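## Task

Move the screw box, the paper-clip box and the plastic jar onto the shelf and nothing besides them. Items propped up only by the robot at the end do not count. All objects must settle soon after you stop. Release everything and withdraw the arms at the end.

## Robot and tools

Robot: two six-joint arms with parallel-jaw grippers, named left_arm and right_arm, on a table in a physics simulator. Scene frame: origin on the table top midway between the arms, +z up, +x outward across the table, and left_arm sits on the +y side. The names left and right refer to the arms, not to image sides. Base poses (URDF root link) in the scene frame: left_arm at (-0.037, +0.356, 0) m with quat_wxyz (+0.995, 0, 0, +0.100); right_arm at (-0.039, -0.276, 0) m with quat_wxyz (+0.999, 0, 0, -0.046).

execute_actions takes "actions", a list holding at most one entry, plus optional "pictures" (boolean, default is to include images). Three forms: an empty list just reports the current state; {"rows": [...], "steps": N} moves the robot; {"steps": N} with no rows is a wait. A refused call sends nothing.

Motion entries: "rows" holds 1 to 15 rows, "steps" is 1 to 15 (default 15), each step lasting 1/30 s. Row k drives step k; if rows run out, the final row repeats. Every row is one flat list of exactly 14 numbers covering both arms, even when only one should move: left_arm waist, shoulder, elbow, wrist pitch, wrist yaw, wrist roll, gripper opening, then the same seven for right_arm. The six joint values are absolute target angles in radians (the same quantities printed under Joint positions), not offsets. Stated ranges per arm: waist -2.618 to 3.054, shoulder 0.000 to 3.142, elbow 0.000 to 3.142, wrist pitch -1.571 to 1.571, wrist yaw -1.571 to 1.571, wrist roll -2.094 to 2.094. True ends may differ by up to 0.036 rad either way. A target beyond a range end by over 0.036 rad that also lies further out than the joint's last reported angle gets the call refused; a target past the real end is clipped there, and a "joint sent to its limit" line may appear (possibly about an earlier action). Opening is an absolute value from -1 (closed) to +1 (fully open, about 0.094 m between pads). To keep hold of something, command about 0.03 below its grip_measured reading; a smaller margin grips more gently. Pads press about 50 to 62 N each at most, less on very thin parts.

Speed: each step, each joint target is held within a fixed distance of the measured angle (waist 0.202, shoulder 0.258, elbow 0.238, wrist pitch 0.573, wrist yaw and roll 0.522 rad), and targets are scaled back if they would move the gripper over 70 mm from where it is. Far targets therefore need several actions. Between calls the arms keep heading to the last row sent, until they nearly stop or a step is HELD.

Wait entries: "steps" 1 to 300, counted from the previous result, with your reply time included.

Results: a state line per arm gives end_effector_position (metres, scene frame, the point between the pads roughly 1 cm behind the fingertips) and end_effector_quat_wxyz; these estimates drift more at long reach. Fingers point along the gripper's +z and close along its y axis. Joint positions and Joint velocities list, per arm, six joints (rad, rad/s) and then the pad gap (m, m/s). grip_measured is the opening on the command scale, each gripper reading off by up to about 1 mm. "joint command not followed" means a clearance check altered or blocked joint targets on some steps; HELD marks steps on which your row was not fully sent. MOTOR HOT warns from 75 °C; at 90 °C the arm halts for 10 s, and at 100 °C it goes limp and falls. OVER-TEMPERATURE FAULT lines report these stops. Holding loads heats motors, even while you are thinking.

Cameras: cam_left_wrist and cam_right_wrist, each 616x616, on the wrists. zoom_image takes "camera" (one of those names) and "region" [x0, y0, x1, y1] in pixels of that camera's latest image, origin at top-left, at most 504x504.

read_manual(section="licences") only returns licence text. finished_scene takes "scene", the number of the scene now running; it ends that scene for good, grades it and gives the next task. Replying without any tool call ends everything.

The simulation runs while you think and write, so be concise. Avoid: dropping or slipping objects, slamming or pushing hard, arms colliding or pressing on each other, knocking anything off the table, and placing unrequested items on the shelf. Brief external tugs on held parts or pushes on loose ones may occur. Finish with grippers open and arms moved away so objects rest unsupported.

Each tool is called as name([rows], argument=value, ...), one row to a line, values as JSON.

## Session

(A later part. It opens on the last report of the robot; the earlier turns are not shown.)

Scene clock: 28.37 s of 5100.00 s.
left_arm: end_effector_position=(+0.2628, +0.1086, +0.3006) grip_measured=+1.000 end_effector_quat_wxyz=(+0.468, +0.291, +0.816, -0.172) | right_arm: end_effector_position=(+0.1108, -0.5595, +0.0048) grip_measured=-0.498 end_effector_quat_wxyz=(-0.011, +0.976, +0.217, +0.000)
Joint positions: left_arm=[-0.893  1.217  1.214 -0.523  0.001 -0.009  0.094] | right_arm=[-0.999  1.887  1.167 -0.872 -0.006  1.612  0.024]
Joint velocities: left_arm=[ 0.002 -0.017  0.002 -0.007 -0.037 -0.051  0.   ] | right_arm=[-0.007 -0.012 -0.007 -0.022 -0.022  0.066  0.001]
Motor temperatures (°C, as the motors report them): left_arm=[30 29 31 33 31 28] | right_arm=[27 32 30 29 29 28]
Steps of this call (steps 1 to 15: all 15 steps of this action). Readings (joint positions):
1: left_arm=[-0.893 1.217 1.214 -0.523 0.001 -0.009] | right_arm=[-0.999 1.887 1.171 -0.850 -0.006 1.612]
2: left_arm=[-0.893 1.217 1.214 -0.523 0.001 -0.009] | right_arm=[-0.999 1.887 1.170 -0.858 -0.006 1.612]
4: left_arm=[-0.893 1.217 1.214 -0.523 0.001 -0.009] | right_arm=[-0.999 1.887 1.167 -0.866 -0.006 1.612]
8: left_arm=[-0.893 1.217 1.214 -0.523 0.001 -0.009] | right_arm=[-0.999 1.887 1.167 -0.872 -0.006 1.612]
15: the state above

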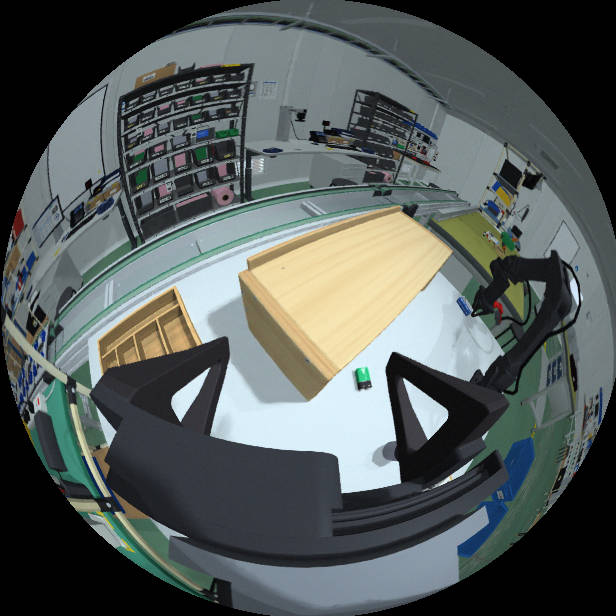

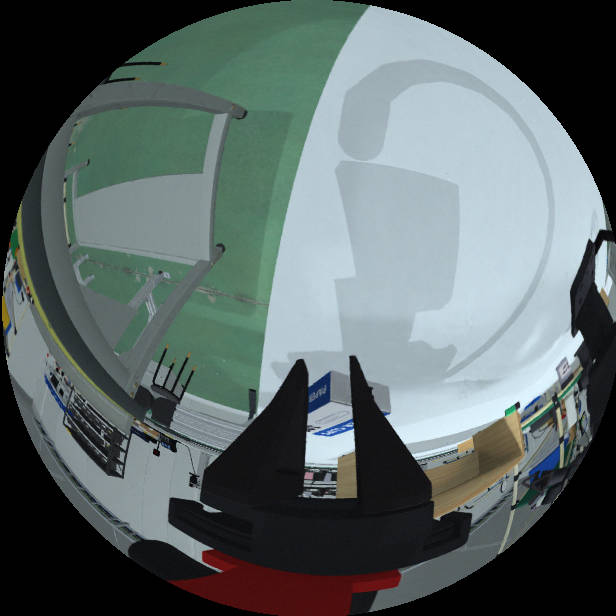

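execute_actions([
  {"rows":[[-0.9,1.2,1.2,-0.5,0,0,1,-1.0,1.88,1.165,-0.86,0,1.62,1],[-0.9,1.2,1.2,-0.5,0,0,1,-1.0,1.88,1.165,-0.86,0,1.62,1],[-0.9,1.2,1.2,-0.5,0,0,1,-1.0,1.88,1.165,-0.86,0,1.62,1],[-0.9,1.2,1.2,-0.5,0,0,1,-1.0,1.88,1.165,-0.86,0,1.62,1],[-0.9,1.2,1.2,-0.5,0,0,1,-1.0,1.88,1.165,-0.86,0,1.62,1],[-0.9,1.2,1.2,-0.5,0,0,1,-0.87,1.88,1.165,-0.86,0,1.7,1]]},
])

Scene clock: 29.93 s of 5100.00 s.
left_arm: end_effector_position=(+0.2628, +0.1086, +0.3006) grip_measured=+1.000 end_effector_quat_wxyz=(+0.468, +0.291, +0.816, -0.172) | right_arm: end_effector_position=(+0.1502, -0.5456, +0.0069) grip_measured=+1.000 end_effector_quat_wxyz=(+0.010, +0.968, +0.249, -0.000)
Joint positions: left_arm=[-0.893  1.217  1.214 -0.523  0.001 -0.009  0.094] | right_arm=[-0.866  1.879  1.167 -0.84   0.007  1.679  0.094]
Joint velocities: left_arm=[-0.002 -0.007 -0.017 -0.051  0.037  0.007  0.   ] | right_arm=[-0.002  0.007 -0.002  0.037  0.022  0.066  0.   ]
Motor temperatures (°C, as the motors report them): left_arm=[30 29 31 33 31 28] | right_arm=[27 32 30 29 29 28]
Steps of this call (steps 1 to 15: the robot went on to your last target; steps 16 to 32: nothing new was sent; steps 33 to 47: all 15 steps of this action). Readings (joint positions):
33: left_arm=[-0.893 1.217 1.214 -0.523 0.001 -0.009] | right_arm=[-0.999 1.887 1.167 -0.870 -0.006 1.613]
34: left_arm=[-0.893 1.217 1.214 -0.523 0.001 -0.009] | right_arm=[-0.999 1.886 1.167 -0.858 -0.006 1.613]
36: left_arm=[-0.893 1.217 1.214 -0.523 0.001 -0.009] | right_arm=[-0.999 1.883 1.167 -0.840 -0.006 1.613]
40: left_arm=[-0.893 1.217 1.214 -0.523 0.001 -0.009] | right_arm=[-0.933 1.879 1.167 -0.833 0.016 1.645]
47: the state above

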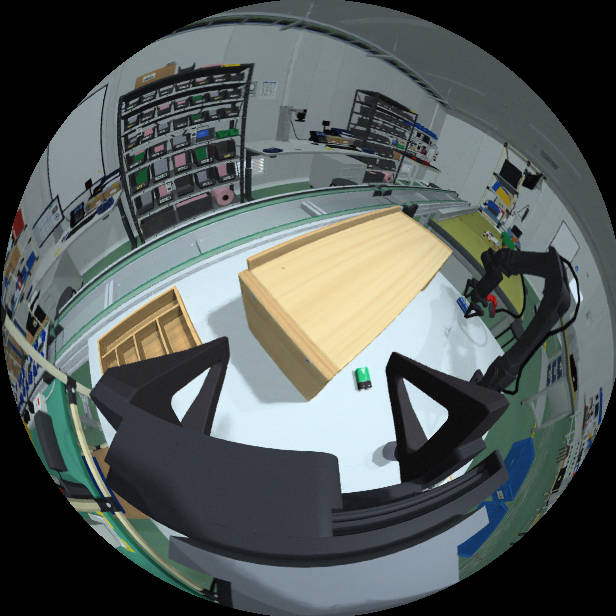

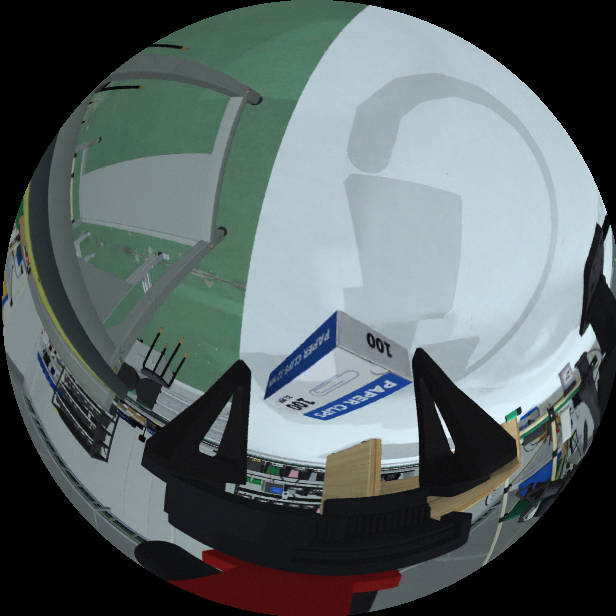

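execute_actions([
  {"rows":[[-0.9,1.2,1.2,-0.5,0,0,1,-0.87,1.88,1.165,-0.86,0,1.2,1]]},
])

execute_actions([
  {"rows":[[-0.9,1.2,1.2,-0.5,0,0,1,-0.87,1.88,1.165,-0.86,0,1.2,0.4]]},
])

Scene clock: 31.43 s of 5100.00 s.
left_arm: end_effector_position=(+0.2628, +0.1086, +0.3006) grip_measured=+1.000 end_effector_quat_wxyz=(+0.468, +0.291, +0.816, -0.172) | right_arm: end_effector_position=(+0.1505, -0.5445, +0.0069) grip_measured=+1.000 end_effector_quat_wxyz=(+0.007, +0.888, +0.460, -0.000)
Joint positions: left_arm=[-0.893  1.217  1.214 -0.523  0.001 -0.009  0.094] | right_arm=[-0.866  1.879  1.167 -0.843  0.002  1.227  0.094]
Joint velocities: left_arm=[ 0.002 -0.012 -0.012 -0.066  0.022 -0.022  0.   ] | right_arm=[-0.002 -0.017  0.012 -0.022 -0.007 -0.066  0.   ]
Motor temperatures (°C, as the motors report them): left_arm=[30 29 31 34 31 28] | right_arm=[27 32 30 29 29 28]
Steps of this call (steps 1 to 30: the robot went on to your last target; steps 31 to 45: all 15 steps of this action). Readings (joint positions):
31: left_arm=[-0.893 1.217 1.214 -0.523 0.001 -0.009] | right_arm=[-0.866 1.879 1.167 -0.843 0.002 1.612]
32: left_arm=[-0.893 1.217 1.214 -0.523 0.001 -0.009] | right_arm=[-0.866 1.879 1.167 -0.843 0.002 1.531]
34: left_arm=[-0.893 1.217 1.214 -0.523 0.001 -0.009] | right_arm=[-0.866 1.879 1.167 -0.843 0.002 1.414]
38: left_arm=[-0.893 1.217 1.214 -0.523 0.001 -0.009] | right_arm=[-0.866 1.879 1.167 -0.843 0.002 1.292]
45: the state above

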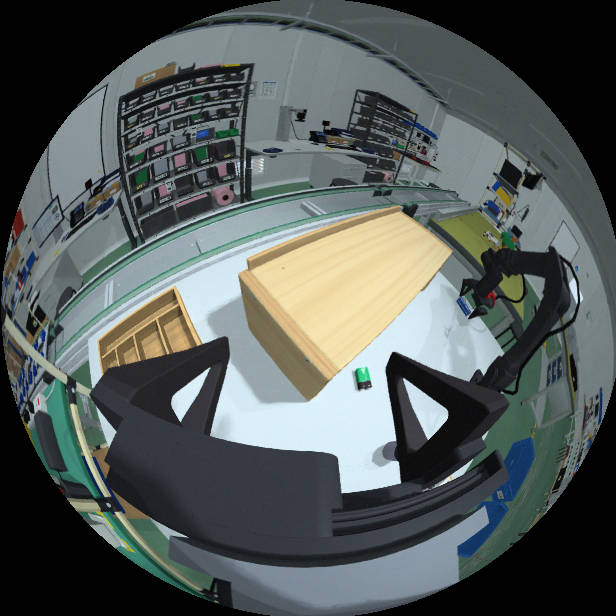

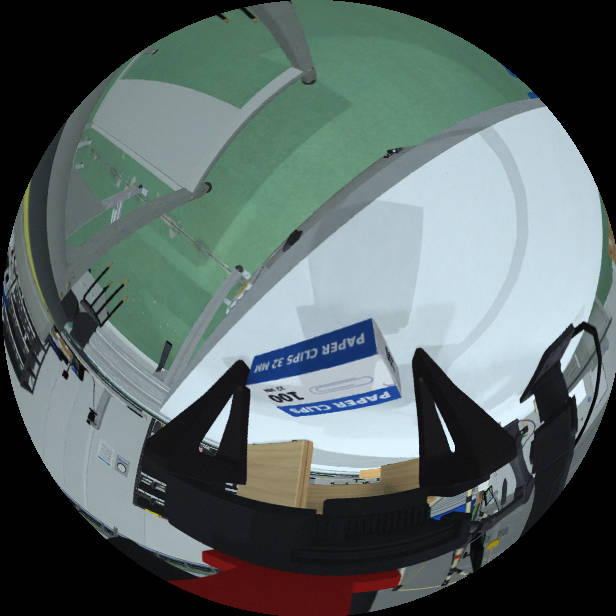

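Scene clock: 31.93 s of 5100.00 s.
left_arm: end_effector_position=(+0.2628, +0.1086, +0.3006) grip_measured=+1.000 end_effector_quat_wxyz=(+0.468, +0.291, +0.816, -0.172) | right_arm: end_effector_position=(+0.1504, -0.5443, +0.0069) grip_measured=+0.640 end_effector_quat_wxyz=(+0.007, +0.884, +0.467, -0.000)
Joint positions: left_arm=[-0.893  1.217  1.214 -0.523  0.001 -0.009  0.094] | right_arm=[-0.866  1.879  1.167 -0.844  0.002  1.212  0.077]
Joint velocities: left_arm=[ 0.002 -0.012 -0.002 -0.037 -0.051 -0.007  0.   ] | right_arm=[-0.017  0.007 -0.007  0.007 -0.022 -0.007  0.001]
Motor temperatures (°C, as the motors report them): left_arm=[30 29 31 34 31 28] | right_arm=[27 32 30 29 29 28]
Steps of this call (steps 1 to 15: all 15 steps of this action). Readings (joint positions):
1: left_arm=[-0.893 1.217 1.214 -0.523 0.001 -0.009] | right_arm=[-0.866 1.879 1.167 -0.844 0.002 1.223]
2: left_arm=[-0.893 1.217 1.214 -0.523 0.001 -0.009] | right_arm=[-0.866 1.879 1.167 -0.844 0.002 1.221]
4: left_arm=[-0.893 1.217 1.214 -0.523 0.001 -0.009] | right_arm=[-0.866 1.879 1.167 -0.844 0.002 1.217]
8: left_arm=[-0.893 1.217 1.214 -0.523 0.001 -0.009] | right_arm=[-0.866 1.879 1.167 -0.844 0.002 1.213]
15: the state above

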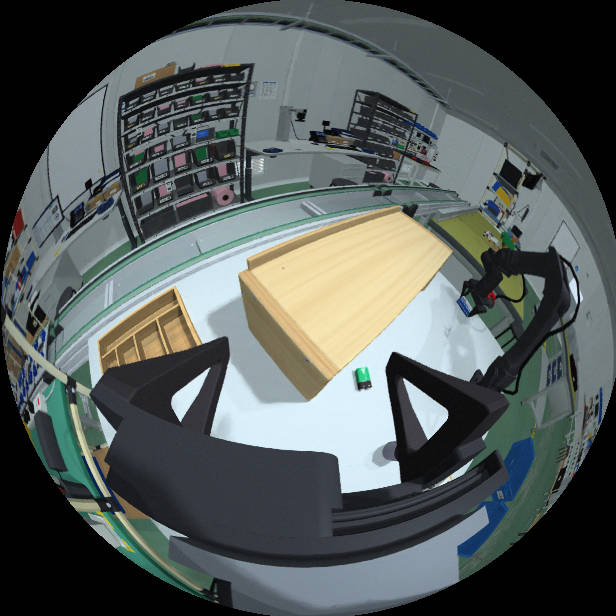

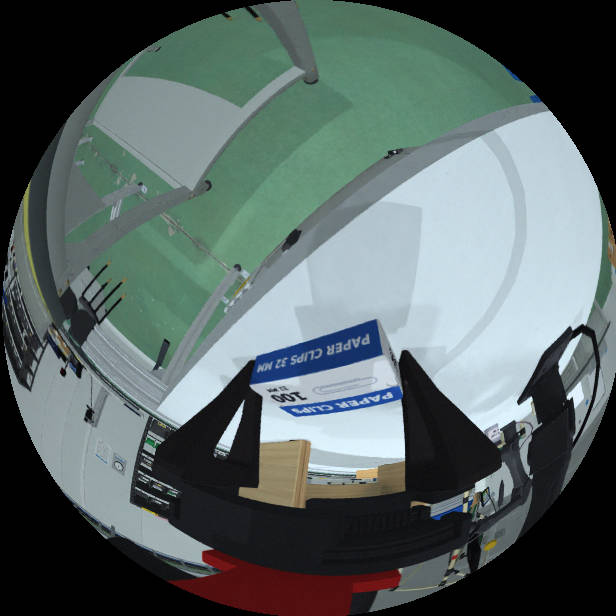

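execute_actions([
  {"rows":[[-0.9,1.2,1.2,-0.5,0,0,1,-0.87,1.88,1.165,-0.86,0,1.2,0.9],[-0.9,1.2,1.2,-0.5,0,0,1,-0.87,1.88,1.165,-0.86,0,1.2,0.9],[-0.9,1.2,1.2,-0.5,0,0,1,-0.87,1.88,1.165,-0.86,0,0.95,0.9],[-0.9,1.2,1.2,-0.5,0,0,1,-0.87,1.88,1.165,-0.86,0,0.95,0.9],[-0.9,1.2,1.2,-0.5,0,0,1,-0.87,1.88,1.165,-0.86,0,0.95,0.9],[-0.9,1.2,1.2,-0.5,0,0,1,-0.87,1.88,1.165,-0.86,0,0.95,0.9],[-0.9,1.2,1.2,-0.5,0,0,1,-0.87,1.88,1.165,-0.86,0,0.95,0.9],[-0.9,1.2,1.2,-0.5,0,0,1,-0.87,1.88,1.165,-0.86,0,0.95,0.9],[-0.9,1.2,1.2,-0.5,0,0,1,-0.87,1.88,1.165,-0.86,0,0.95,0.4]]},
])

Scene clock: 34.00 s of 5100.00 s.
left_arm: end_effector_position=(+0.2628, +0.1086, +0.3006) grip_measured=+1.000 end_effector_quat_wxyz=(+0.468, +0.291, +0.816, -0.172) | right_arm: end_effector_position=(+0.1501, -0.5437, +0.0069) grip_measured=+0.513 end_effector_quat_wxyz=(+0.006, +0.823, +0.568, -0.001)
Joint positions: left_arm=[-0.893  1.217  1.214 -0.523  0.001 -0.009  0.094] | right_arm=[-0.866  1.879  1.167 -0.847  0.002  0.974  0.071]
Joint velocities: left_arm=[ 0.002 -0.002 -0.017  0.007  0.051 -0.066  0.   ] | right_arm=[-0.012 -0.022  0.007  0.037  0.022 -0.081 -0.001]
Motor temperatures (°C, as the motors report them): left_arm=[30 29 31 34 31 28] | right_arm=[27 32 30 29 29 28]
Steps of this call (steps 1 to 15: the robot went on to your last target; steps 16 to 47: nothing new was sent; steps 48 to 62: all 15 steps of this action). Readings (joint positions):
48: left_arm=[-0.893 1.217 1.214 -0.523 0.001 -0.009] | right_arm=[-0.866 1.879 1.167 -0.844 0.002 1.211]
49: left_arm=[-0.893 1.217 1.214 -0.523 0.001 -0.009] | right_arm=[-0.866 1.879 1.167 -0.844 0.002 1.210]
51: left_arm=[-0.893 1.217 1.214 -0.523 0.001 -0.009] | right_arm=[-0.866 1.879 1.167 -0.846 0.002 1.127]
55: left_arm=[-0.893 1.217 1.214 -0.523 0.001 -0.009] | right_arm=[-0.866 1.879 1.167 -0.846 0.002 1.028]
62: the state above

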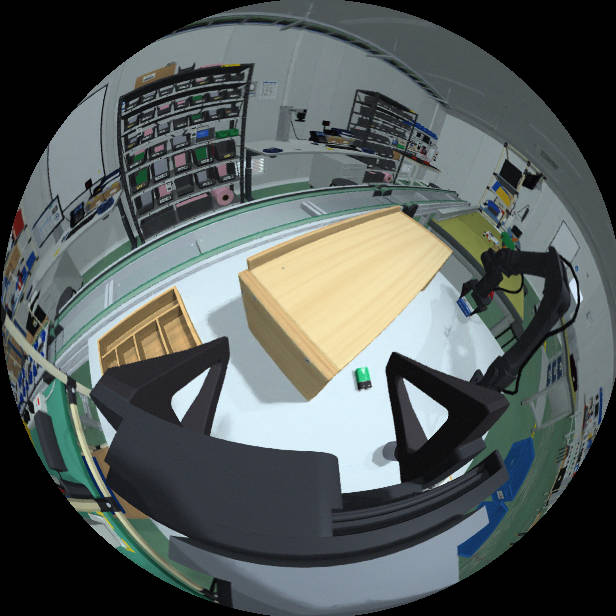

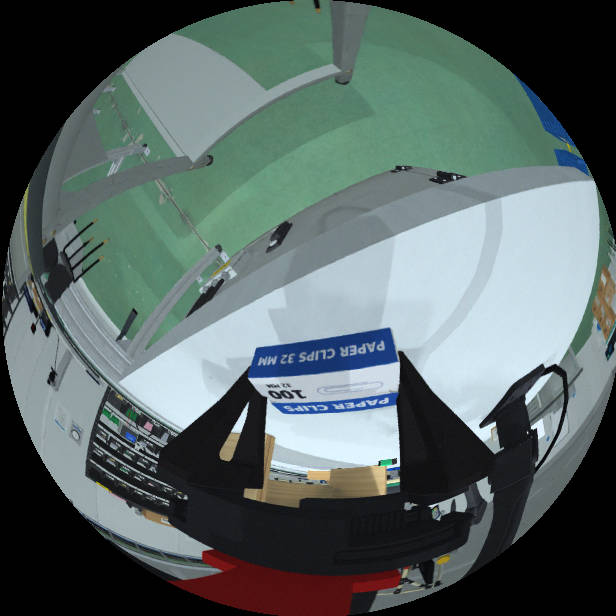

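execute_actions([
  {"rows":[[-0.9,1.2,1.2,-0.5,0,0,1,-0.87,1.7,1.5,-1.3,0,0.95,0.42]]},
], pictures=false)

execute_actions([
  {"rows":[[-0.9,1.2,1.2,-0.5,0,0,1,-0.87,1.3,1.6,-1.2,0,0,0.42]]},
], pictures=false)

execute_actions([
  {"rows":[[-0.9,1.2,1.2,-0.5,0,0,1,-0.1,1.3,1.6,-1.2,0,0,0.42]]},
], pictures=false)

execute_actions([
  {"steps":15},
])

Scene clock: 35.63 s of 5100.00 s.
left_arm: end_effector_position=(+0.2628, +0.1086, +0.3006) grip_measured=+1.000 end_effector_quat_wxyz=(+0.468, +0.291, +0.816, -0.172) | right_arm: end_effector_position=(+0.1543, -0.5492, +0.1480) grip_measured=+0.513 end_effector_quat_wxyz=(+0.064, +0.817, +0.573, +0.000)
Joint positions: left_arm=[-0.893  1.217  1.214 -0.523  0.001 -0.009  0.094] | right_arm=[-0.866  1.688  1.502 -1.257  0.     0.96   0.071]
Joint velocities: left_arm=[ 0.002 -0.017 -0.007 -0.007  0.037  0.066  0.   ] | right_arm=[-0.002  0.154 -0.002 -0.242  0.007  0.007  0.   ]
Motor temperatures (°C, as the motors report them): left_arm=[30 29 31 34 31 28] | right_arm=[27 32 31 29 29 28]
Steps of this call (steps 1 to 30: the robot went on to your last target; steps 31 to 34: nothing new was sent; steps 35 to 49: all 15 steps of this action). Readings (joint positions):
35: left_arm=[-0.893 1.217 1.214 -0.523 0.001 -0.009] | right_arm=[-0.866 1.875 1.186 -0.887 0.001 0.960]
36: left_arm=[-0.893 1.217 1.214 -0.523 0.001 -0.009] | right_arm=[-0.866 1.865 1.215 -0.948 0.000 0.960]
38: left_arm=[-0.893 1.217 1.214 -0.523 0.001 -0.009] | right_arm=[-0.866 1.823 1.292 -1.045 0.000 0.960]
42: left_arm=[-0.893 1.217 1.214 -0.523 0.001 -0.009] | right_arm=[-0.866 1.724 1.464 -1.161 0.000 0.960]
49: the state above

Scene clock: 36.13 s of 5100.00 s.
left_arm: end_effector_position=(+0.2628, +0.1086, +0.3006) grip_measured=+1.000 end_effector_quat_wxyz=(+0.468, +0.291, +0.816, -0.172) | right_arm: end_effector_position=(+0.1434, -0.5335, +0.3177) grip_measured=+0.512 end_effector_quat_wxyz=(+0.313, +0.472, +0.812, -0.144)
Joint positions: left_arm=[-0.893  1.217  1.214 -0.523  0.001 -0.009  0.094] | right_arm=[-0.866  1.272  1.603 -1.199 -0.001  0.095  0.071]
Joint velocities: left_arm=[ 0.002  0.007 -0.002  0.037 -0.022 -0.037  0.   ] | right_arm=[-0.007  0.227  0.002 -0.051  0.022 -0.476  0.   ]
Motor temperatures (°C, as the motors report them): left_arm=[30 29 31 34 31 28] | right_arm=[27 32 31 29 29 28]
Steps of this call (steps 1 to 15: all 15 steps of this action). Readings (joint positions):
1: left_arm=[-0.893 1.217 1.214 -0.523 0.001 -0.009] | right_arm=[-0.866 1.677 1.502 -1.256 -0.000 0.907]
2: left_arm=[-0.893 1.217 1.214 -0.523 0.001 -0.009] | right_arm=[-0.866 1.657 1.502 -1.253 -0.000 0.845]
4: left_arm=[-0.893 1.217 1.214 -0.523 0.001 -0.009] | right_arm=[-0.866 1.579 1.507 -1.239 -0.001 0.722]
8: left_arm=[-0.893 1.217 1.214 -0.523 0.001 -0.009] | right_arm=[-0.866 1.384 1.549 -1.221 -0.001 0.416]
15: the state above

Scene clock: 36.63 s of 5100.00 s.
left_arm: end_effector_position=(+0.2628, +0.1086, +0.3006) grip_measured=+1.000 end_effector_quat_wxyz=(+0.468, +0.291, +0.816, -0.172) | right_arm: end_effector_position=(+0.2797, -0.3335, +0.3059) grip_measured=+0.512 end_effector_quat_wxyz=(+0.326, +0.092, +0.941, -0.023)
Joint positions: left_arm=[-0.893  1.217  1.214 -0.523  0.001 -0.009  0.094] | right_arm=[-0.096  1.313  1.603 -1.197 -0.014  0.011  0.071]
Joint velocities: left_arm=[ 0.002 -0.002 -0.012 -0.037  0.022 -0.022  0.   ] | right_arm=[-0.007 -0.012  0.007  0.037  0.007 -0.095  0.   ]
Motor temperatures (°C, as the motors report them): left_arm=[30 29 31 34 31 28] | right_arm=[27 32 31 30 29 28]
Steps of this call (steps 1 to 15: all 15 steps of this action). Readings (joint positions):
1: left_arm=[-0.893 1.217 1.214 -0.523 0.001 -0.009] | right_arm=[-0.834 1.280 1.603 -1.199 0.019 0.081]
2: left_arm=[-0.893 1.217 1.214 -0.523 0.001 -0.009] | right_arm=[-0.772 1.288 1.603 -1.199 0.025 0.069]
4: left_arm=[-0.893 1.217 1.214 -0.523 0.001 -0.009] | right_arm=[-0.622 1.302 1.603 -1.198 0.020 0.048]
8: left_arm=[-0.893 1.217 1.214 -0.523 0.001 -0.009] | right_arm=[-0.318 1.313 1.603 -1.197 0.011 0.026]
15: the state above

Scene clock: 37.13 s of 5100.00 s.
left_arm: end_effector_position=(+0.2628, +0.1086, +0.3006) grip_measured=+1.000 end_effector_quat_wxyz=(+0.468, +0.291, +0.816, -0.172) | right_arm: end_effector_position=(+0.2797, -0.3335, +0.3059) grip_measured=+0.512 end_effector_quat_wxyz=(+0.326, +0.092, +0.941, -0.023)
Joint positions: left_arm=[-0.893  1.217  1.214 -0.523  0.001 -0.009  0.094] | right_arm=[-0.096  1.313  1.603 -1.197 -0.013  0.011  0.071]
Joint velocities: left_arm=[ 0.007 -0.007  0.017 -0.051  0.022 -0.037  0.   ] | right_arm=[-0.002  0.012 -0.012 -0.081  0.007  0.037 -0.   ]
Motor temperatures (°C, as the motors report them): left_arm=[30 29 31 34 31 28] | right_arm=[27 32 31 30 29 28]
Steps of this call (steps 1 to 15: the robot went on to your last target). Readings (joint positions):
1: left_arm=[-0.893 1.217 1.214 -0.523 0.001 -0.009] | right_arm=[-0.096 1.313 1.603 -1.197 -0.014 0.011]
2: left_arm=[-0.893 1.217 1.214 -0.523 0.001 -0.009] | right_arm=[-0.096 1.313 1.603 -1.197 -0.013 0.011]
4: left_arm=[-0.893 1.217 1.214 -0.523 0.001 -0.009] | right_arm=[-0.096 1.313 1.603 -1.197 -0.013 0.011]
8: left_arm=[-0.893 1.217 1.214 -0.523 0.001 -0.009] | right_arm=[-0.096 1.313 1.603 -1.197 -0.013 0.011]
15: the state above
All arms were judged still, so your last target was given up. Only a new action makes them travel on or press farther. Fingers that are still opening or closing keep moving.

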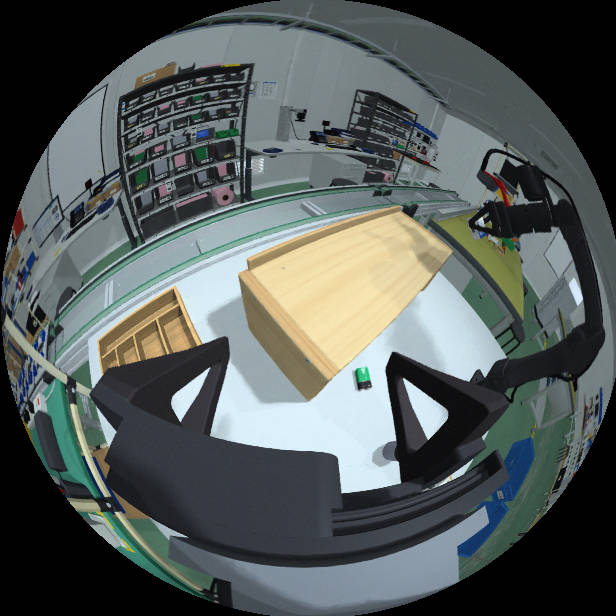

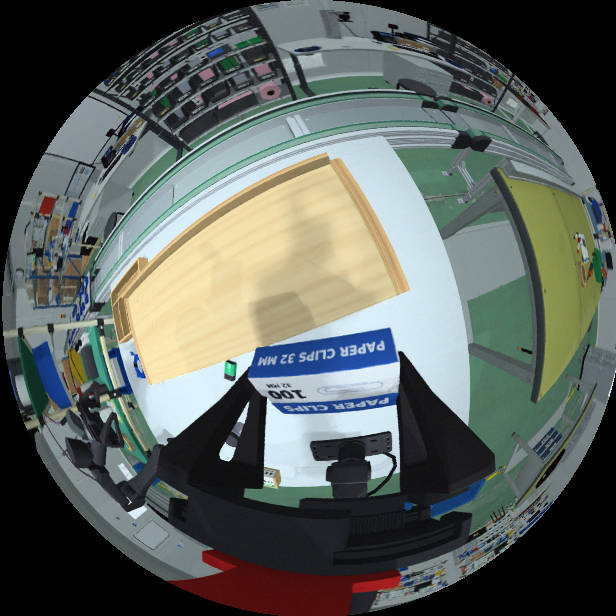

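execute_actions([
  {"rows":[[-0.9,1.2,1.2,-0.5,0,0,1,0,1.6,2.0,-1.4,0,0,0.42]]},
], pictures=false)

execute_actions([
  {"rows":[[-0.9,1.2,1.2,-0.5,0,0,1,0,1.85,2.15,-1.4,0,0,0.42]]},
])

Scene clock: 38.33 s of 5100.00 s.
left_arm: end_effector_position=(+0.2628, +0.1086, +0.3006) grip_measured=+1.000 end_effector_quat_wxyz=(+0.468, +0.291, +0.816, -0.172) | right_arm: end_effector_position=(+0.3285, -0.3103, +0.3089) grip_measured=+0.512 end_effector_quat_wxyz=(+0.264, +0.050, +0.963, -0.011)
Joint positions: left_arm=[-0.893  1.217  1.214 -0.523  0.001 -0.009  0.094] | right_arm=[-0.003  1.618  1.968 -1.386 -0.002  0.009  0.071]
Joint velocities: left_arm=[ 0.002 -0.002  0.007  0.037 -0.11  -0.007  0.   ] | right_arm=[-0.042 -0.017  0.027 -0.051  0.007 -0.051  0.001]
Motor temperatures (°C, as the motors report them): left_arm=[30 29 31 34 31 28] | right_arm=[27 32 31 30 29 28]
Steps of this call (steps 1 to 21: nothing new was sent; steps 22 to 36: all 15 steps of this action). Readings (joint positions):
22: left_arm=[-0.893 1.217 1.214 -0.523 0.001 -0.009] | right_arm=[-0.082 1.352 1.656 -1.257 -0.004 0.011]
23: left_arm=[-0.893 1.217 1.214 -0.523 0.001 -0.009] | right_arm=[-0.058 1.417 1.746 -1.316 -0.001 0.011]
25: left_arm=[-0.893 1.217 1.214 -0.523 0.001 -0.009] | right_arm=[-0.019 1.544 1.899 -1.334 -0.002 0.009]
29: left_arm=[-0.893 1.217 1.214 -0.523 0.001 -0.009] | right_arm=[-0.003 1.625 1.956 -1.340 -0.002 0.009]
36: the state above

Scene clock: 38.83 s of 5100.00 s.
left_arm: end_effector_position=(+0.2628, +0.1086, +0.3006) grip_measured=+1.000 end_effector_quat_wxyz=(+0.468, +0.291, +0.816, -0.172) | right_arm: end_effector_position=(+0.3841, -0.3157, +0.2673) grip_measured=+0.512 end_effector_quat_wxyz=(+0.218, +0.051, +0.975, -0.009)
Joint positions: left_arm=[-0.893  1.217  1.214 -0.523  0.001 -0.009  0.094] | right_arm=[-0.003  1.87   2.132 -1.394 -0.002  0.009  0.071]
Joint velocities: left_arm=[ 0.012 -0.017  0.002 -0.037  0.037 -0.022  0.   ] | right_arm=[-0.002 -0.11   0.017 -0.051 -0.007 -0.139 -0.001]
Motor temperatures (°C, as the motors report them): left_arm=[30 29 31 34 31 28] | right_arm=[27 32 31 30 29 28]
Steps of this call (steps 1 to 15: all 15 steps of this action). Readings (joint positions):
1: left_arm=[-0.893 1.217 1.214 -0.523 0.001 -0.009] | right_arm=[-0.003 1.650 2.012 -1.419 -0.002 0.009]
2: left_arm=[-0.893 1.217 1.214 -0.523 0.001 -0.009] | right_arm=[-0.003 1.697 2.075 -1.431 -0.002 0.009]
4: left_arm=[-0.893 1.217 1.214 -0.523 0.001 -0.009] | right_arm=[-0.003 1.778 2.130 -1.394 -0.002 0.009]
8: left_arm=[-0.893 1.217 1.214 -0.523 0.001 -0.009] | right_arm=[-0.003 1.876 2.132 -1.387 -0.002 0.009]
15: the state above

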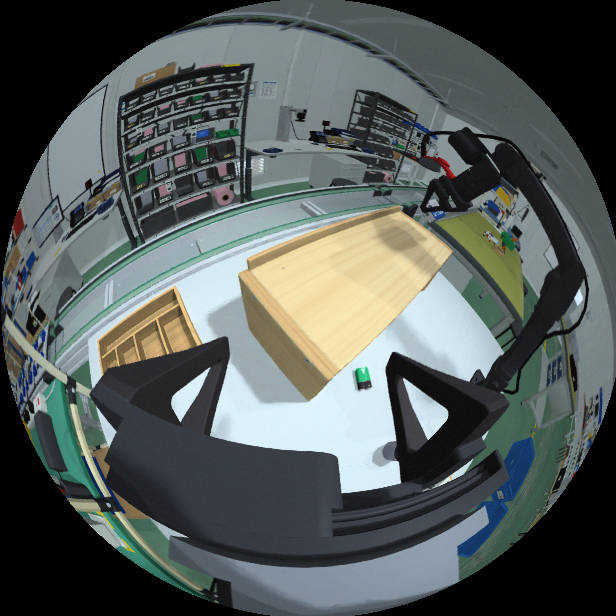

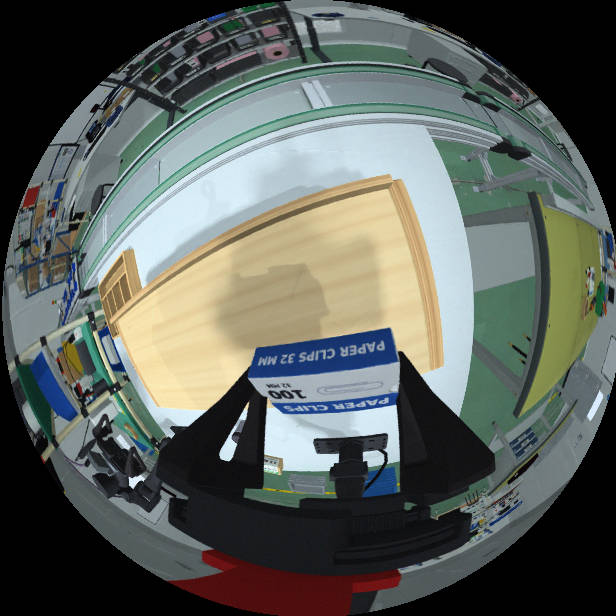

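execute_actions([
  {"rows":[[-0.9,1.2,1.2,-0.5,0,0,1,0.15,2.0,2.3,-1.4,0,0,0.42]]},
], pictures=false)

execute_actions([
  {"rows":[[-0.9,1.2,1.2,-0.5,0,0,1,0.15,2.15,2.37,-1.42,0,0,0.42]]},
])

Scene clock: 40.23 s of 5100.00 s.
left_arm: end_effector_position=(+0.2628, +0.1086, +0.3006) grip_measured=+1.000 end_effector_quat_wxyz=(+0.468, +0.291, +0.816, -0.172) | right_arm: end_effector_position=(+0.4173, -0.2449, +0.2544) grip_measured=+0.512 end_effector_quat_wxyz=(+0.215, -0.029, +0.976, +0.010)
Joint positions: left_arm=[-0.893  1.217  1.214 -0.523  0.001 -0.009  0.094] | right_arm=[ 0.157  2.009  2.276 -1.403 -0.005  0.007  0.071]
Joint velocities: left_arm=[-0.012 -0.007 -0.007 -0.037  0.022 -0.022  0.   ] | right_arm=[-0.017 -0.007  0.002 -0.037  0.037 -0.037  0.   ]
Motor temperatures (°C, as the motors report them): left_arm=[30 29 31 35 31 28] | right_arm=[27 32 31 30 29 28]
Steps of this call (steps 1 to 27: the robot went on to your last target; steps 28 to 42: all 15 steps of this action). Readings (joint positions):
28: left_arm=[-0.893 1.217 1.214 -0.523 0.001 -0.009] | right_arm=[0.011 1.891 2.154 -1.477 0.007 0.009]
29: left_arm=[-0.893 1.217 1.214 -0.523 0.001 -0.009] | right_arm=[0.037 1.916 2.209 -1.474 0.015 0.009]
31: left_arm=[-0.893 1.217 1.214 -0.523 0.001 -0.009] | right_arm=[0.105 1.956 2.268 -1.426 0.013 0.009]
35: left_arm=[-0.893 1.217 1.214 -0.523 0.001 -0.009] | right_arm=[0.170 1.998 2.276 -1.403 -0.005 0.007]
42: the state above

Scene clock: 40.73 s of 5100.00 s.
left_arm: end_effector_position=(+0.2628, +0.1086, +0.3006) grip_measured=+1.000 end_effector_quat_wxyz=(+0.468, +0.291, +0.816, -0.172) | right_arm: end_effector_position=(+0.4406, -0.2434, +0.2056) grip_measured=+0.512 end_effector_quat_wxyz=(+0.167, -0.029, +0.986, +0.009)
Joint positions: left_arm=[-0.893  1.217  1.214 -0.523  0.001 -0.009  0.094] | right_arm=[ 0.157  2.168  2.349 -1.416 -0.005  0.007  0.071]
Joint velocities: left_arm=[ 0.002 -0.002  0.012  0.007  0.051 -0.022  0.   ] | right_arm=[-0.007 -0.037 -0.002  0.022 -0.007 -0.037  0.   ]
Motor temperatures (°C, as the motors report them): left_arm=[30 29 31 35 31 28] | right_arm=[27 32 31 30 29 28]
Steps of this call (steps 1 to 15: all 15 steps of this action). Readings (joint positions):
1: left_arm=[-0.893 1.217 1.214 -0.523 0.001 -0.009] | right_arm=[0.157 2.029 2.298 -1.418 -0.005 0.007]
2: left_arm=[-0.893 1.217 1.214 -0.523 0.001 -0.009] | right_arm=[0.157 2.053 2.328 -1.421 -0.005 0.007]
4: left_arm=[-0.893 1.217 1.214 -0.523 0.001 -0.009] | right_arm=[0.157 2.099 2.349 -1.409 -0.005 0.007]
8: left_arm=[-0.893 1.217 1.214 -0.523 0.001 -0.009] | right_arm=[0.157 2.165 2.349 -1.413 -0.005 0.007]
15: the state above

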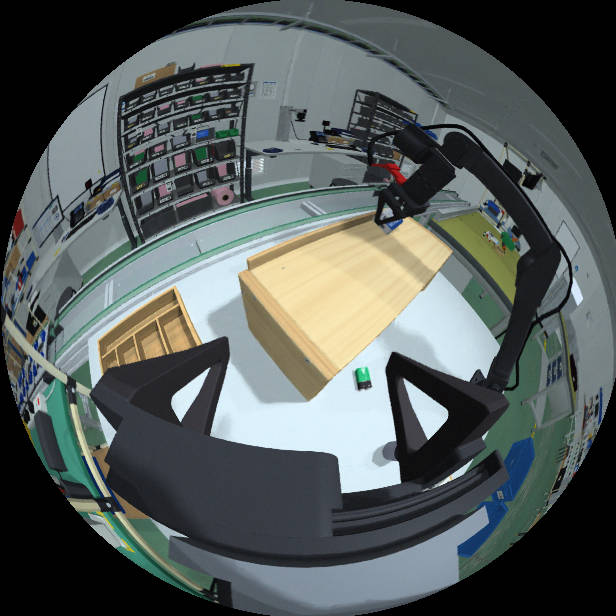

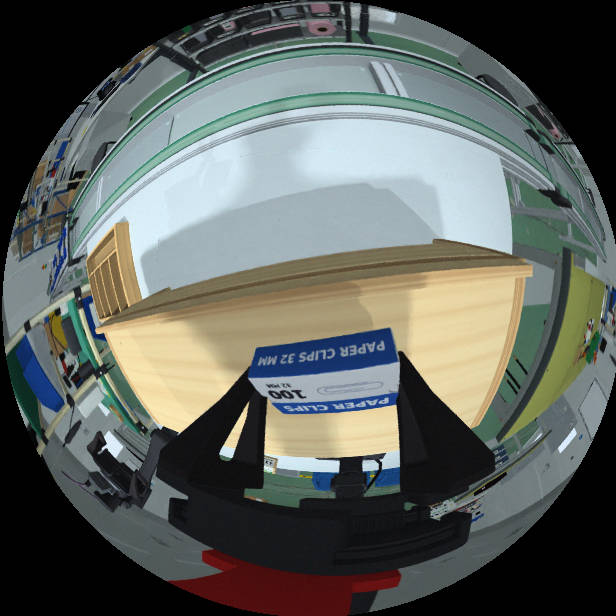

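execute_actions([
  {"rows":[[-0.9,1.2,1.2,-0.5,0,0,1,0.15,2.19,2.35,-1.42,0,0,0.42]]},
])

Scene clock: 41.83 s of 5100.00 s.
left_arm: end_effector_position=(+0.2628, +0.1086, +0.3006) grip_measured=+1.000 end_effector_quat_wxyz=(+0.468, +0.291, +0.816, -0.172) | right_arm: end_effector_position=(+0.4422, -0.2433, +0.1964) grip_measured=+0.512 end_effector_quat_wxyz=(+0.157, -0.029, +0.987, +0.008)
Joint positions: left_arm=[-0.893  1.217  1.214 -0.523  0.001 -0.009  0.094] | right_arm=[ 0.157  2.188  2.349 -1.416 -0.005  0.007  0.071]
Joint velocities: left_arm=[-0.002  0.002 -0.012  0.007 -0.081 -0.007  0.   ] | right_arm=[-0.002 -0.002 -0.002 -0.022  0.007  0.051 -0.   ]
Motor temperatures (°C, as the motors report them): left_arm=[30 29 31 35 31 28] | right_arm=[27 32 31 30 29 28]
Steps of this call (steps 1 to 15: the robot went on to your last target; steps 16 to 18: nothing new was sent; steps 19 to 33: all 15 steps of this action). Readings (joint positions):
19: left_arm=[-0.893 1.217 1.214 -0.523 0.001 -0.009] | right_arm=[0.157 2.168 2.349 -1.416 -0.005 0.007]
20: left_arm=[-0.893 1.217 1.214 -0.523 0.001 -0.009] | right_arm=[0.157 2.170 2.349 -1.416 -0.005 0.007]
22: left_arm=[-0.893 1.217 1.214 -0.523 0.001 -0.009] | right_arm=[0.157 2.176 2.349 -1.416 -0.005 0.007]
26: left_arm=[-0.893 1.217 1.214 -0.523 0.001 -0.009] | right_arm=[0.157 2.186 2.349 -1.416 -0.005 0.007]
33: the state above

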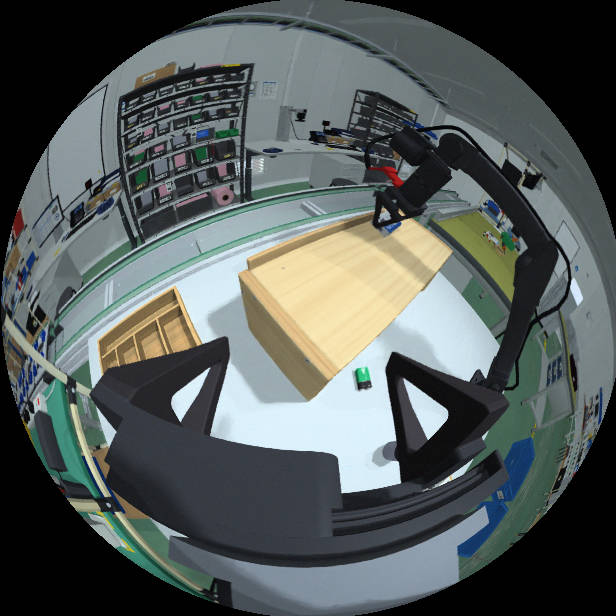

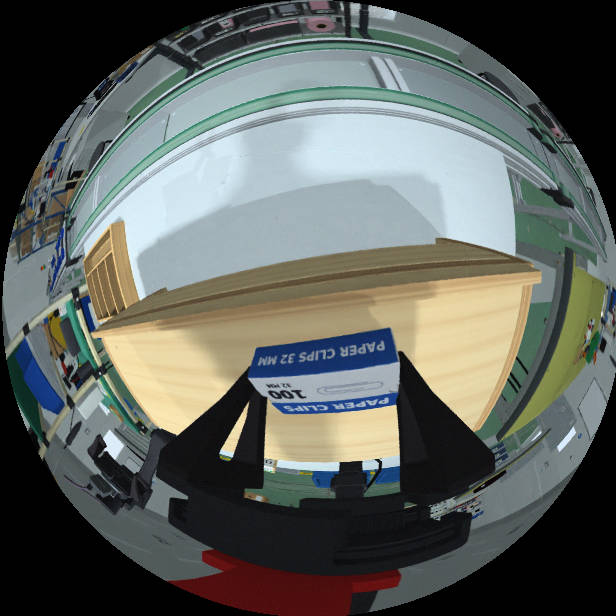

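execute_actions([
  {"rows":[[-0.9,1.2,1.2,-0.5,0,0,1,0.15,2.24,2.35,-1.42,0,0,0.42]]},
])

Scene clock: 42.60 s of 5100.00 s.
left_arm: end_effector_position=(+0.2628, +0.1086, +0.3006) grip_measured=+1.000 end_effector_quat_wxyz=(+0.468, +0.291, +0.816, -0.172) | right_arm: end_effector_position=(+0.4455, -0.2442, +0.1872) grip_measured=+0.498 end_effector_quat_wxyz=(+0.150, -0.028, +0.988, +0.007)
Joint positions: left_arm=[-0.893  1.217  1.214 -0.523  0.001 -0.009  0.094] | right_arm=[ 0.155  2.209  2.349 -1.41  -0.005  0.007  0.07 ]
Joint velocities: left_arm=[-0.002  0.002  0.007 -0.022  0.022 -0.037  0.   ] | right_arm=[ 0.002  0.007 -0.017 -0.081 -0.022 -0.007 -0.   ]
Motor temperatures (°C, as the motors report them): left_arm=[30 29 31 35 31 28] | right_arm=[27 33 31 30 29 28]
Steps of this call (steps 1 to 8: the robot went on to your last target; steps 9 to 23: all 15 steps of this action). Readings (joint positions):
9: left_arm=[-0.893 1.217 1.214 -0.523 0.001 -0.009] | right_arm=[0.157 2.192 2.349 -1.417 -0.005 0.007]
10: left_arm=[-0.893 1.217 1.214 -0.523 0.001 -0.009] | right_arm=[0.157 2.196 2.349 -1.417 -0.005 0.007]
12: left_arm=[-0.893 1.217 1.214 -0.523 0.001 -0.009] | right_arm=[0.156 2.206 2.349 -1.410 -0.005 0.007]
16: left_arm=[-0.893 1.217 1.214 -0.523 0.001 -0.009] | right_arm=[0.155 2.209 2.349 -1.410 -0.005 0.007]
23: the state above

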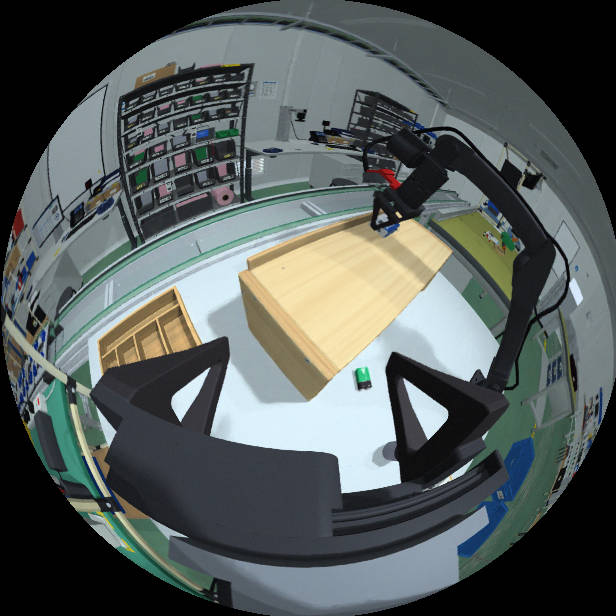

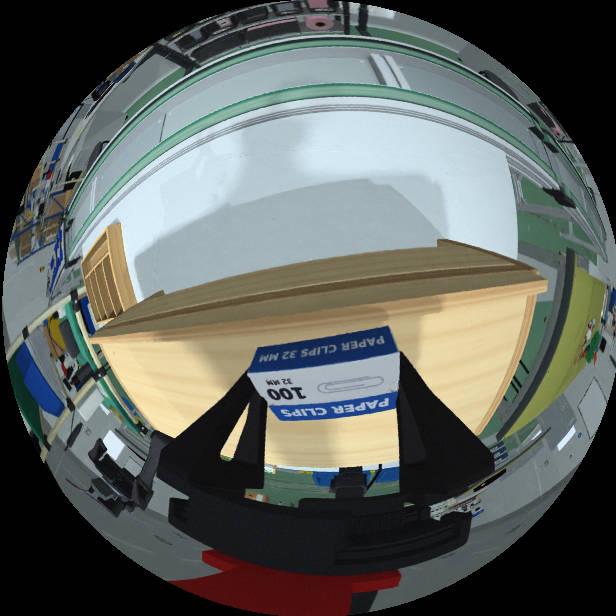

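execute_actions([
  {"rows":[[-0.9,1.2,1.2,-0.5,0,0,1,0.15,2.21,2.35,-1.42,0,0,1]],"steps":10},
], pictures=false)

execute_actions([
  {"rows":[[-0.4,1.0,1.0,-0.5,0,0,1,0.15,1.9,2.2,-1.42,0,0,1]]},
], pictures=false)

execute_actions([
  {"rows":[[0.3,1.0,1.0,-0.5,0,0,1,0.6,1.4,1.7,-1.5,0,0,1]]},
], pictures=false)

execute_actions([
  {"rows":[[0.3,1.0,1.0,-0.5,0,0,1,1.0,1.5,1.4,-1.47,0,0,1]]},
], pictures=false)

execute_actions([
  {"steps":15},
])

Scene clock: 44.50 s of 5100.00 s.
left_arm: end_effector_position=(+0.2628, +0.1086, +0.3006) grip_measured=+1.000 end_effector_quat_wxyz=(+0.468, +0.291, +0.816, -0.172) | right_arm: end_effector_position=(+0.4450, -0.2443, +0.1871) grip_measured=+1.000 end_effector_quat_wxyz=(+0.149, -0.028, +0.988, +0.007)
Joint positions: left_arm=[-0.893  1.217  1.214 -0.523  0.001 -0.009  0.094] | right_arm=[ 0.155  2.209  2.349 -1.411 -0.004  0.007  0.094]
Joint velocities: left_arm=[-0.002 -0.002  0.017 -0.051  0.007 -0.022  0.   ] | right_arm=[ 0.002 -0.002 -0.002 -0.022 -0.037 -0.022  0.   ]
Motor temperatures (°C, as the motors report them): left_arm=[30 29 31 35 31 28] | right_arm=[27 33 31 30 29 28]
Steps of this call (steps 1 to 15: the robot went on to your last target; steps 16 to 47: nothing new was sent; steps 48 to 57: all 10 steps of this action). Readings (joint positions):
48: left_arm=[-0.893 1.217 1.214 -0.523 0.001 -0.009] | right_arm=[0.155 2.208 2.349 -1.410 -0.004 0.007]
49: left_arm=[-0.893 1.217 1.214 -0.523 0.001 -0.009] | right_arm=[0.155 2.208 2.349 -1.410 -0.004 0.007]
51: left_arm=[-0.893 1.217 1.214 -0.523 0.001 -0.009] | right_arm=[0.155 2.209 2.349 -1.411 -0.004 0.007]
55: left_arm=[-0.893 1.217 1.214 -0.523 0.001 -0.009] | right_arm=[0.155 2.209 2.349 -1.411 -0.004 0.007]
57: the state above

Scene clock: 45.00 s of 5100.00 s.
left_arm: end_effector_position=(+0.2987, +0.2916, +0.2723) grip_measured=+1.000 end_effector_quat_wxyz=(+0.493, +0.081, +0.865, -0.047) | right_arm: end_effector_position=(+0.3882, -0.2478, +0.2864) grip_measured=+1.000 end_effector_quat_wxyz=(+0.239, -0.027, +0.970, +0.010)
Joint positions: left_arm=[-0.397  1.019  1.001 -0.516 -0.007 -0.007  0.094] | right_arm=[ 0.155  1.878  2.208 -1.417 -0.004  0.007  0.094]
Joint velocities: left_arm=[-0.002 -0.012  0.007  0.007 -0.022 -0.007  0.   ] | right_arm=[-0.007  0.252  0.002  0.11  -0.081  0.051  0.   ]
Motor temperatures (°C, as the motors report them): left_arm=[30 29 31 35 31 28] | right_arm=[27 33 31 30 29 28]
Steps of this call (steps 1 to 15: all 15 steps of this action). Readings (joint positions):
1: left_arm=[-0.870 1.192 1.178 -0.493 0.016 -0.007] | right_arm=[0.155 2.181 2.314 -1.393 -0.004 0.007]
2: left_arm=[-0.819 1.144 1.119 -0.483 0.021 -0.007] | right_arm=[0.155 2.143 2.266 -1.393 -0.004 0.007]
4: left_arm=[-0.672 1.055 1.028 -0.504 0.016 -0.007] | right_arm=[0.155 2.061 2.218 -1.414 -0.004 0.007]
8: left_arm=[-0.417 1.019 1.001 -0.516 -0.008 -0.007] | right_arm=[0.155 1.904 2.208 -1.416 -0.004 0.007]
15: the state above

Scene clock: 45.50 s of 5100.00 s.
left_arm: end_effector_position=(+0.2614, +0.5232, +0.2725) grip_measured=+1.000 end_effector_quat_wxyz=(+0.479, -0.220, +0.840, +0.126) | right_arm: end_effector_position=(+0.2049, -0.1345, +0.2909) grip_measured=+1.000 end_effector_quat_wxyz=(+0.200, -0.248, +0.946, +0.060)
Joint positions: left_arm=[ 0.303  1.019  1.001 -0.515 -0.009 -0.004  0.094] | right_arm=[ 0.608  1.382  1.729 -1.497 -0.013  0.005  0.094]
Joint velocities: left_arm=[ 0.002  0.007  0.012  0.007  0.066 -0.007  0.   ] | right_arm=[-0.012  0.017  0.012 -0.037 -0.022  0.051  0.   ]
Motor temperatures (°C, as the motors report them): left_arm=[30 29 31 35 31 28] | right_arm=[27 33 31 30 29 28]
Steps of this call (steps 1 to 15: all 15 steps of this action). Readings (joint positions):
1: left_arm=[-0.367 1.019 1.001 -0.516 0.011 -0.005] | right_arm=[0.169 1.861 2.170 -1.398 0.004 0.007]
2: left_arm=[-0.304 1.019 1.001 -0.516 0.017 -0.004] | right_arm=[0.194 1.828 2.108 -1.395 0.010 0.007]
4: left_arm=[-0.154 1.019 1.001 -0.516 0.013 -0.004] | right_arm=[0.276 1.744 1.987 -1.412 0.010 0.007]
8: left_arm=[0.151 1.019 1.001 -0.515 0.006 -0.004] | right_arm=[0.495 1.535 1.777 -1.441 0.005 0.007]
15: the state above

Scene clock: 46.00 s of 5100.00 s.
left_arm: end_effector_position=(+0.2618, +0.5225, +0.2725) grip_measured=+1.000 end_effector_quat_wxyz=(+0.480, -0.219, +0.840, +0.124) | right_arm: end_effector_position=(+0.1129, -0.0755, +0.1625) grip_measured=+1.000 end_effector_quat_wxyz=(-0.011, -0.439, +0.898, -0.000)
Joint positions: left_arm=[ 0.303  1.019  1.001 -0.515 -0.005 -0.004  0.094] | right_arm=[ 1.007  1.518  1.392 -1.465 -0.009  0.004  0.094]
Joint velocities: left_arm=[-0.017 -0.012  0.002  0.051 -0.051 -0.051  0.   ] | right_arm=[ 0.017 -0.125 -0.002  0.007  0.022 -0.007  0.   ]
Motor temperatures (°C, as the motors report them): left_arm=[30 29 31 35 31 28] | right_arm=[27 33 31 30 29 28]
Steps of this call (steps 1 to 15: all 15 steps of this action). Readings (joint positions):
1: left_arm=[0.303 1.019 1.001 -0.515 -0.008 -0.004] | right_arm=[0.628 1.385 1.708 -1.485 -0.002 0.005]
2: left_arm=[0.303 1.019 1.001 -0.515 -0.008 -0.004] | right_arm=[0.667 1.388 1.673 -1.475 0.003 0.005]
4: left_arm=[0.303 1.019 1.001 -0.515 -0.007 -0.004] | right_arm=[0.762 1.416 1.583 -1.465 0.003 0.005]
8: left_arm=[0.303 1.019 1.001 -0.515 -0.005 -0.004] | right_arm=[0.972 1.513 1.421 -1.460 -0.003 0.004]
15: the state above

Scene clock: 46.50 s of 5100.00 s.
left_arm: end_effector_position=(+0.2618, +0.5225, +0.2725) grip_measured=+1.000 end_effector_quat_wxyz=(+0.480, -0.219, +0.840, +0.124) | right_arm: end_effector_position=(+0.1127, -0.0757, +0.1635) grip_measured=+1.000 end_effector_quat_wxyz=(-0.009, -0.439, +0.898, +0.000)
Joint positions: left_arm=[ 0.303  1.019  1.001 -0.515 -0.005 -0.004  0.094] | right_arm=[ 1.007  1.514  1.392 -1.465 -0.009  0.004  0.094]
Joint velocities: left_arm=[ 0.007 -0.007  0.017 -0.022  0.022 -0.022  0.   ] | right_arm=[ 0.007 -0.007 -0.017 -0.037  0.051  0.037  0.   ]
Motor temperatures (°C, as the motors report them): left_arm=[30 29 31 35 31 28] | right_arm=[27 33 31 30 29 28]
Steps of this call (steps 1 to 15: the robot went on to your last target). Readings (joint positions):
1: left_arm=[0.303 1.019 1.001 -0.515 -0.005 -0.004] | right_arm=[1.007 1.515 1.392 -1.465 -0.009 0.004]
2: left_arm=[0.303 1.019 1.001 -0.515 -0.005 -0.004] | right_arm=[1.007 1.514 1.392 -1.465 -0.009 0.004]
4: left_arm=[0.303 1.019 1.001 -0.515 -0.005 -0.004] | right_arm=[1.007 1.514 1.392 -1.465 -0.009 0.004]
8: left_arm=[0.303 1.019 1.001 -0.515 -0.005 -0.004] | right_arm=[1.007 1.514 1.392 -1.465 -0.009 0.004]
15: the state above
All arms were judged still, so your last target was given up. Only a new action makes them travel on or press farther. Fingers that are still opening or closing keep moving.

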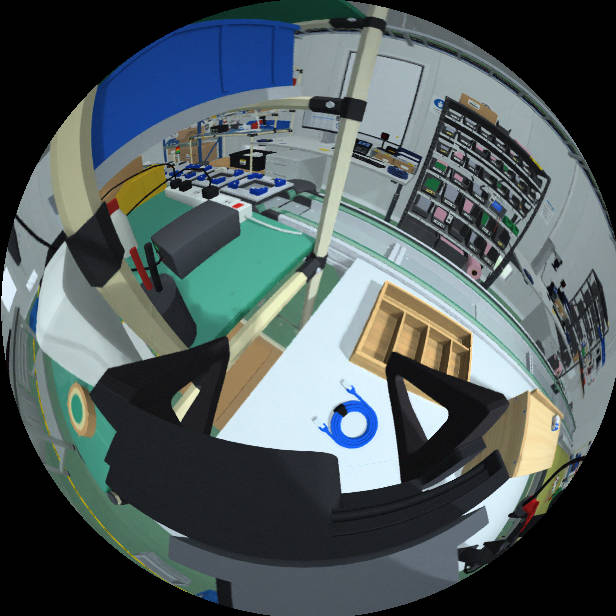

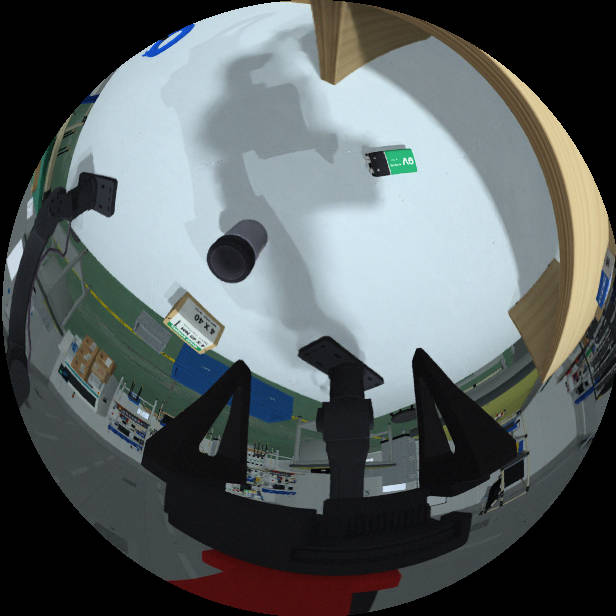

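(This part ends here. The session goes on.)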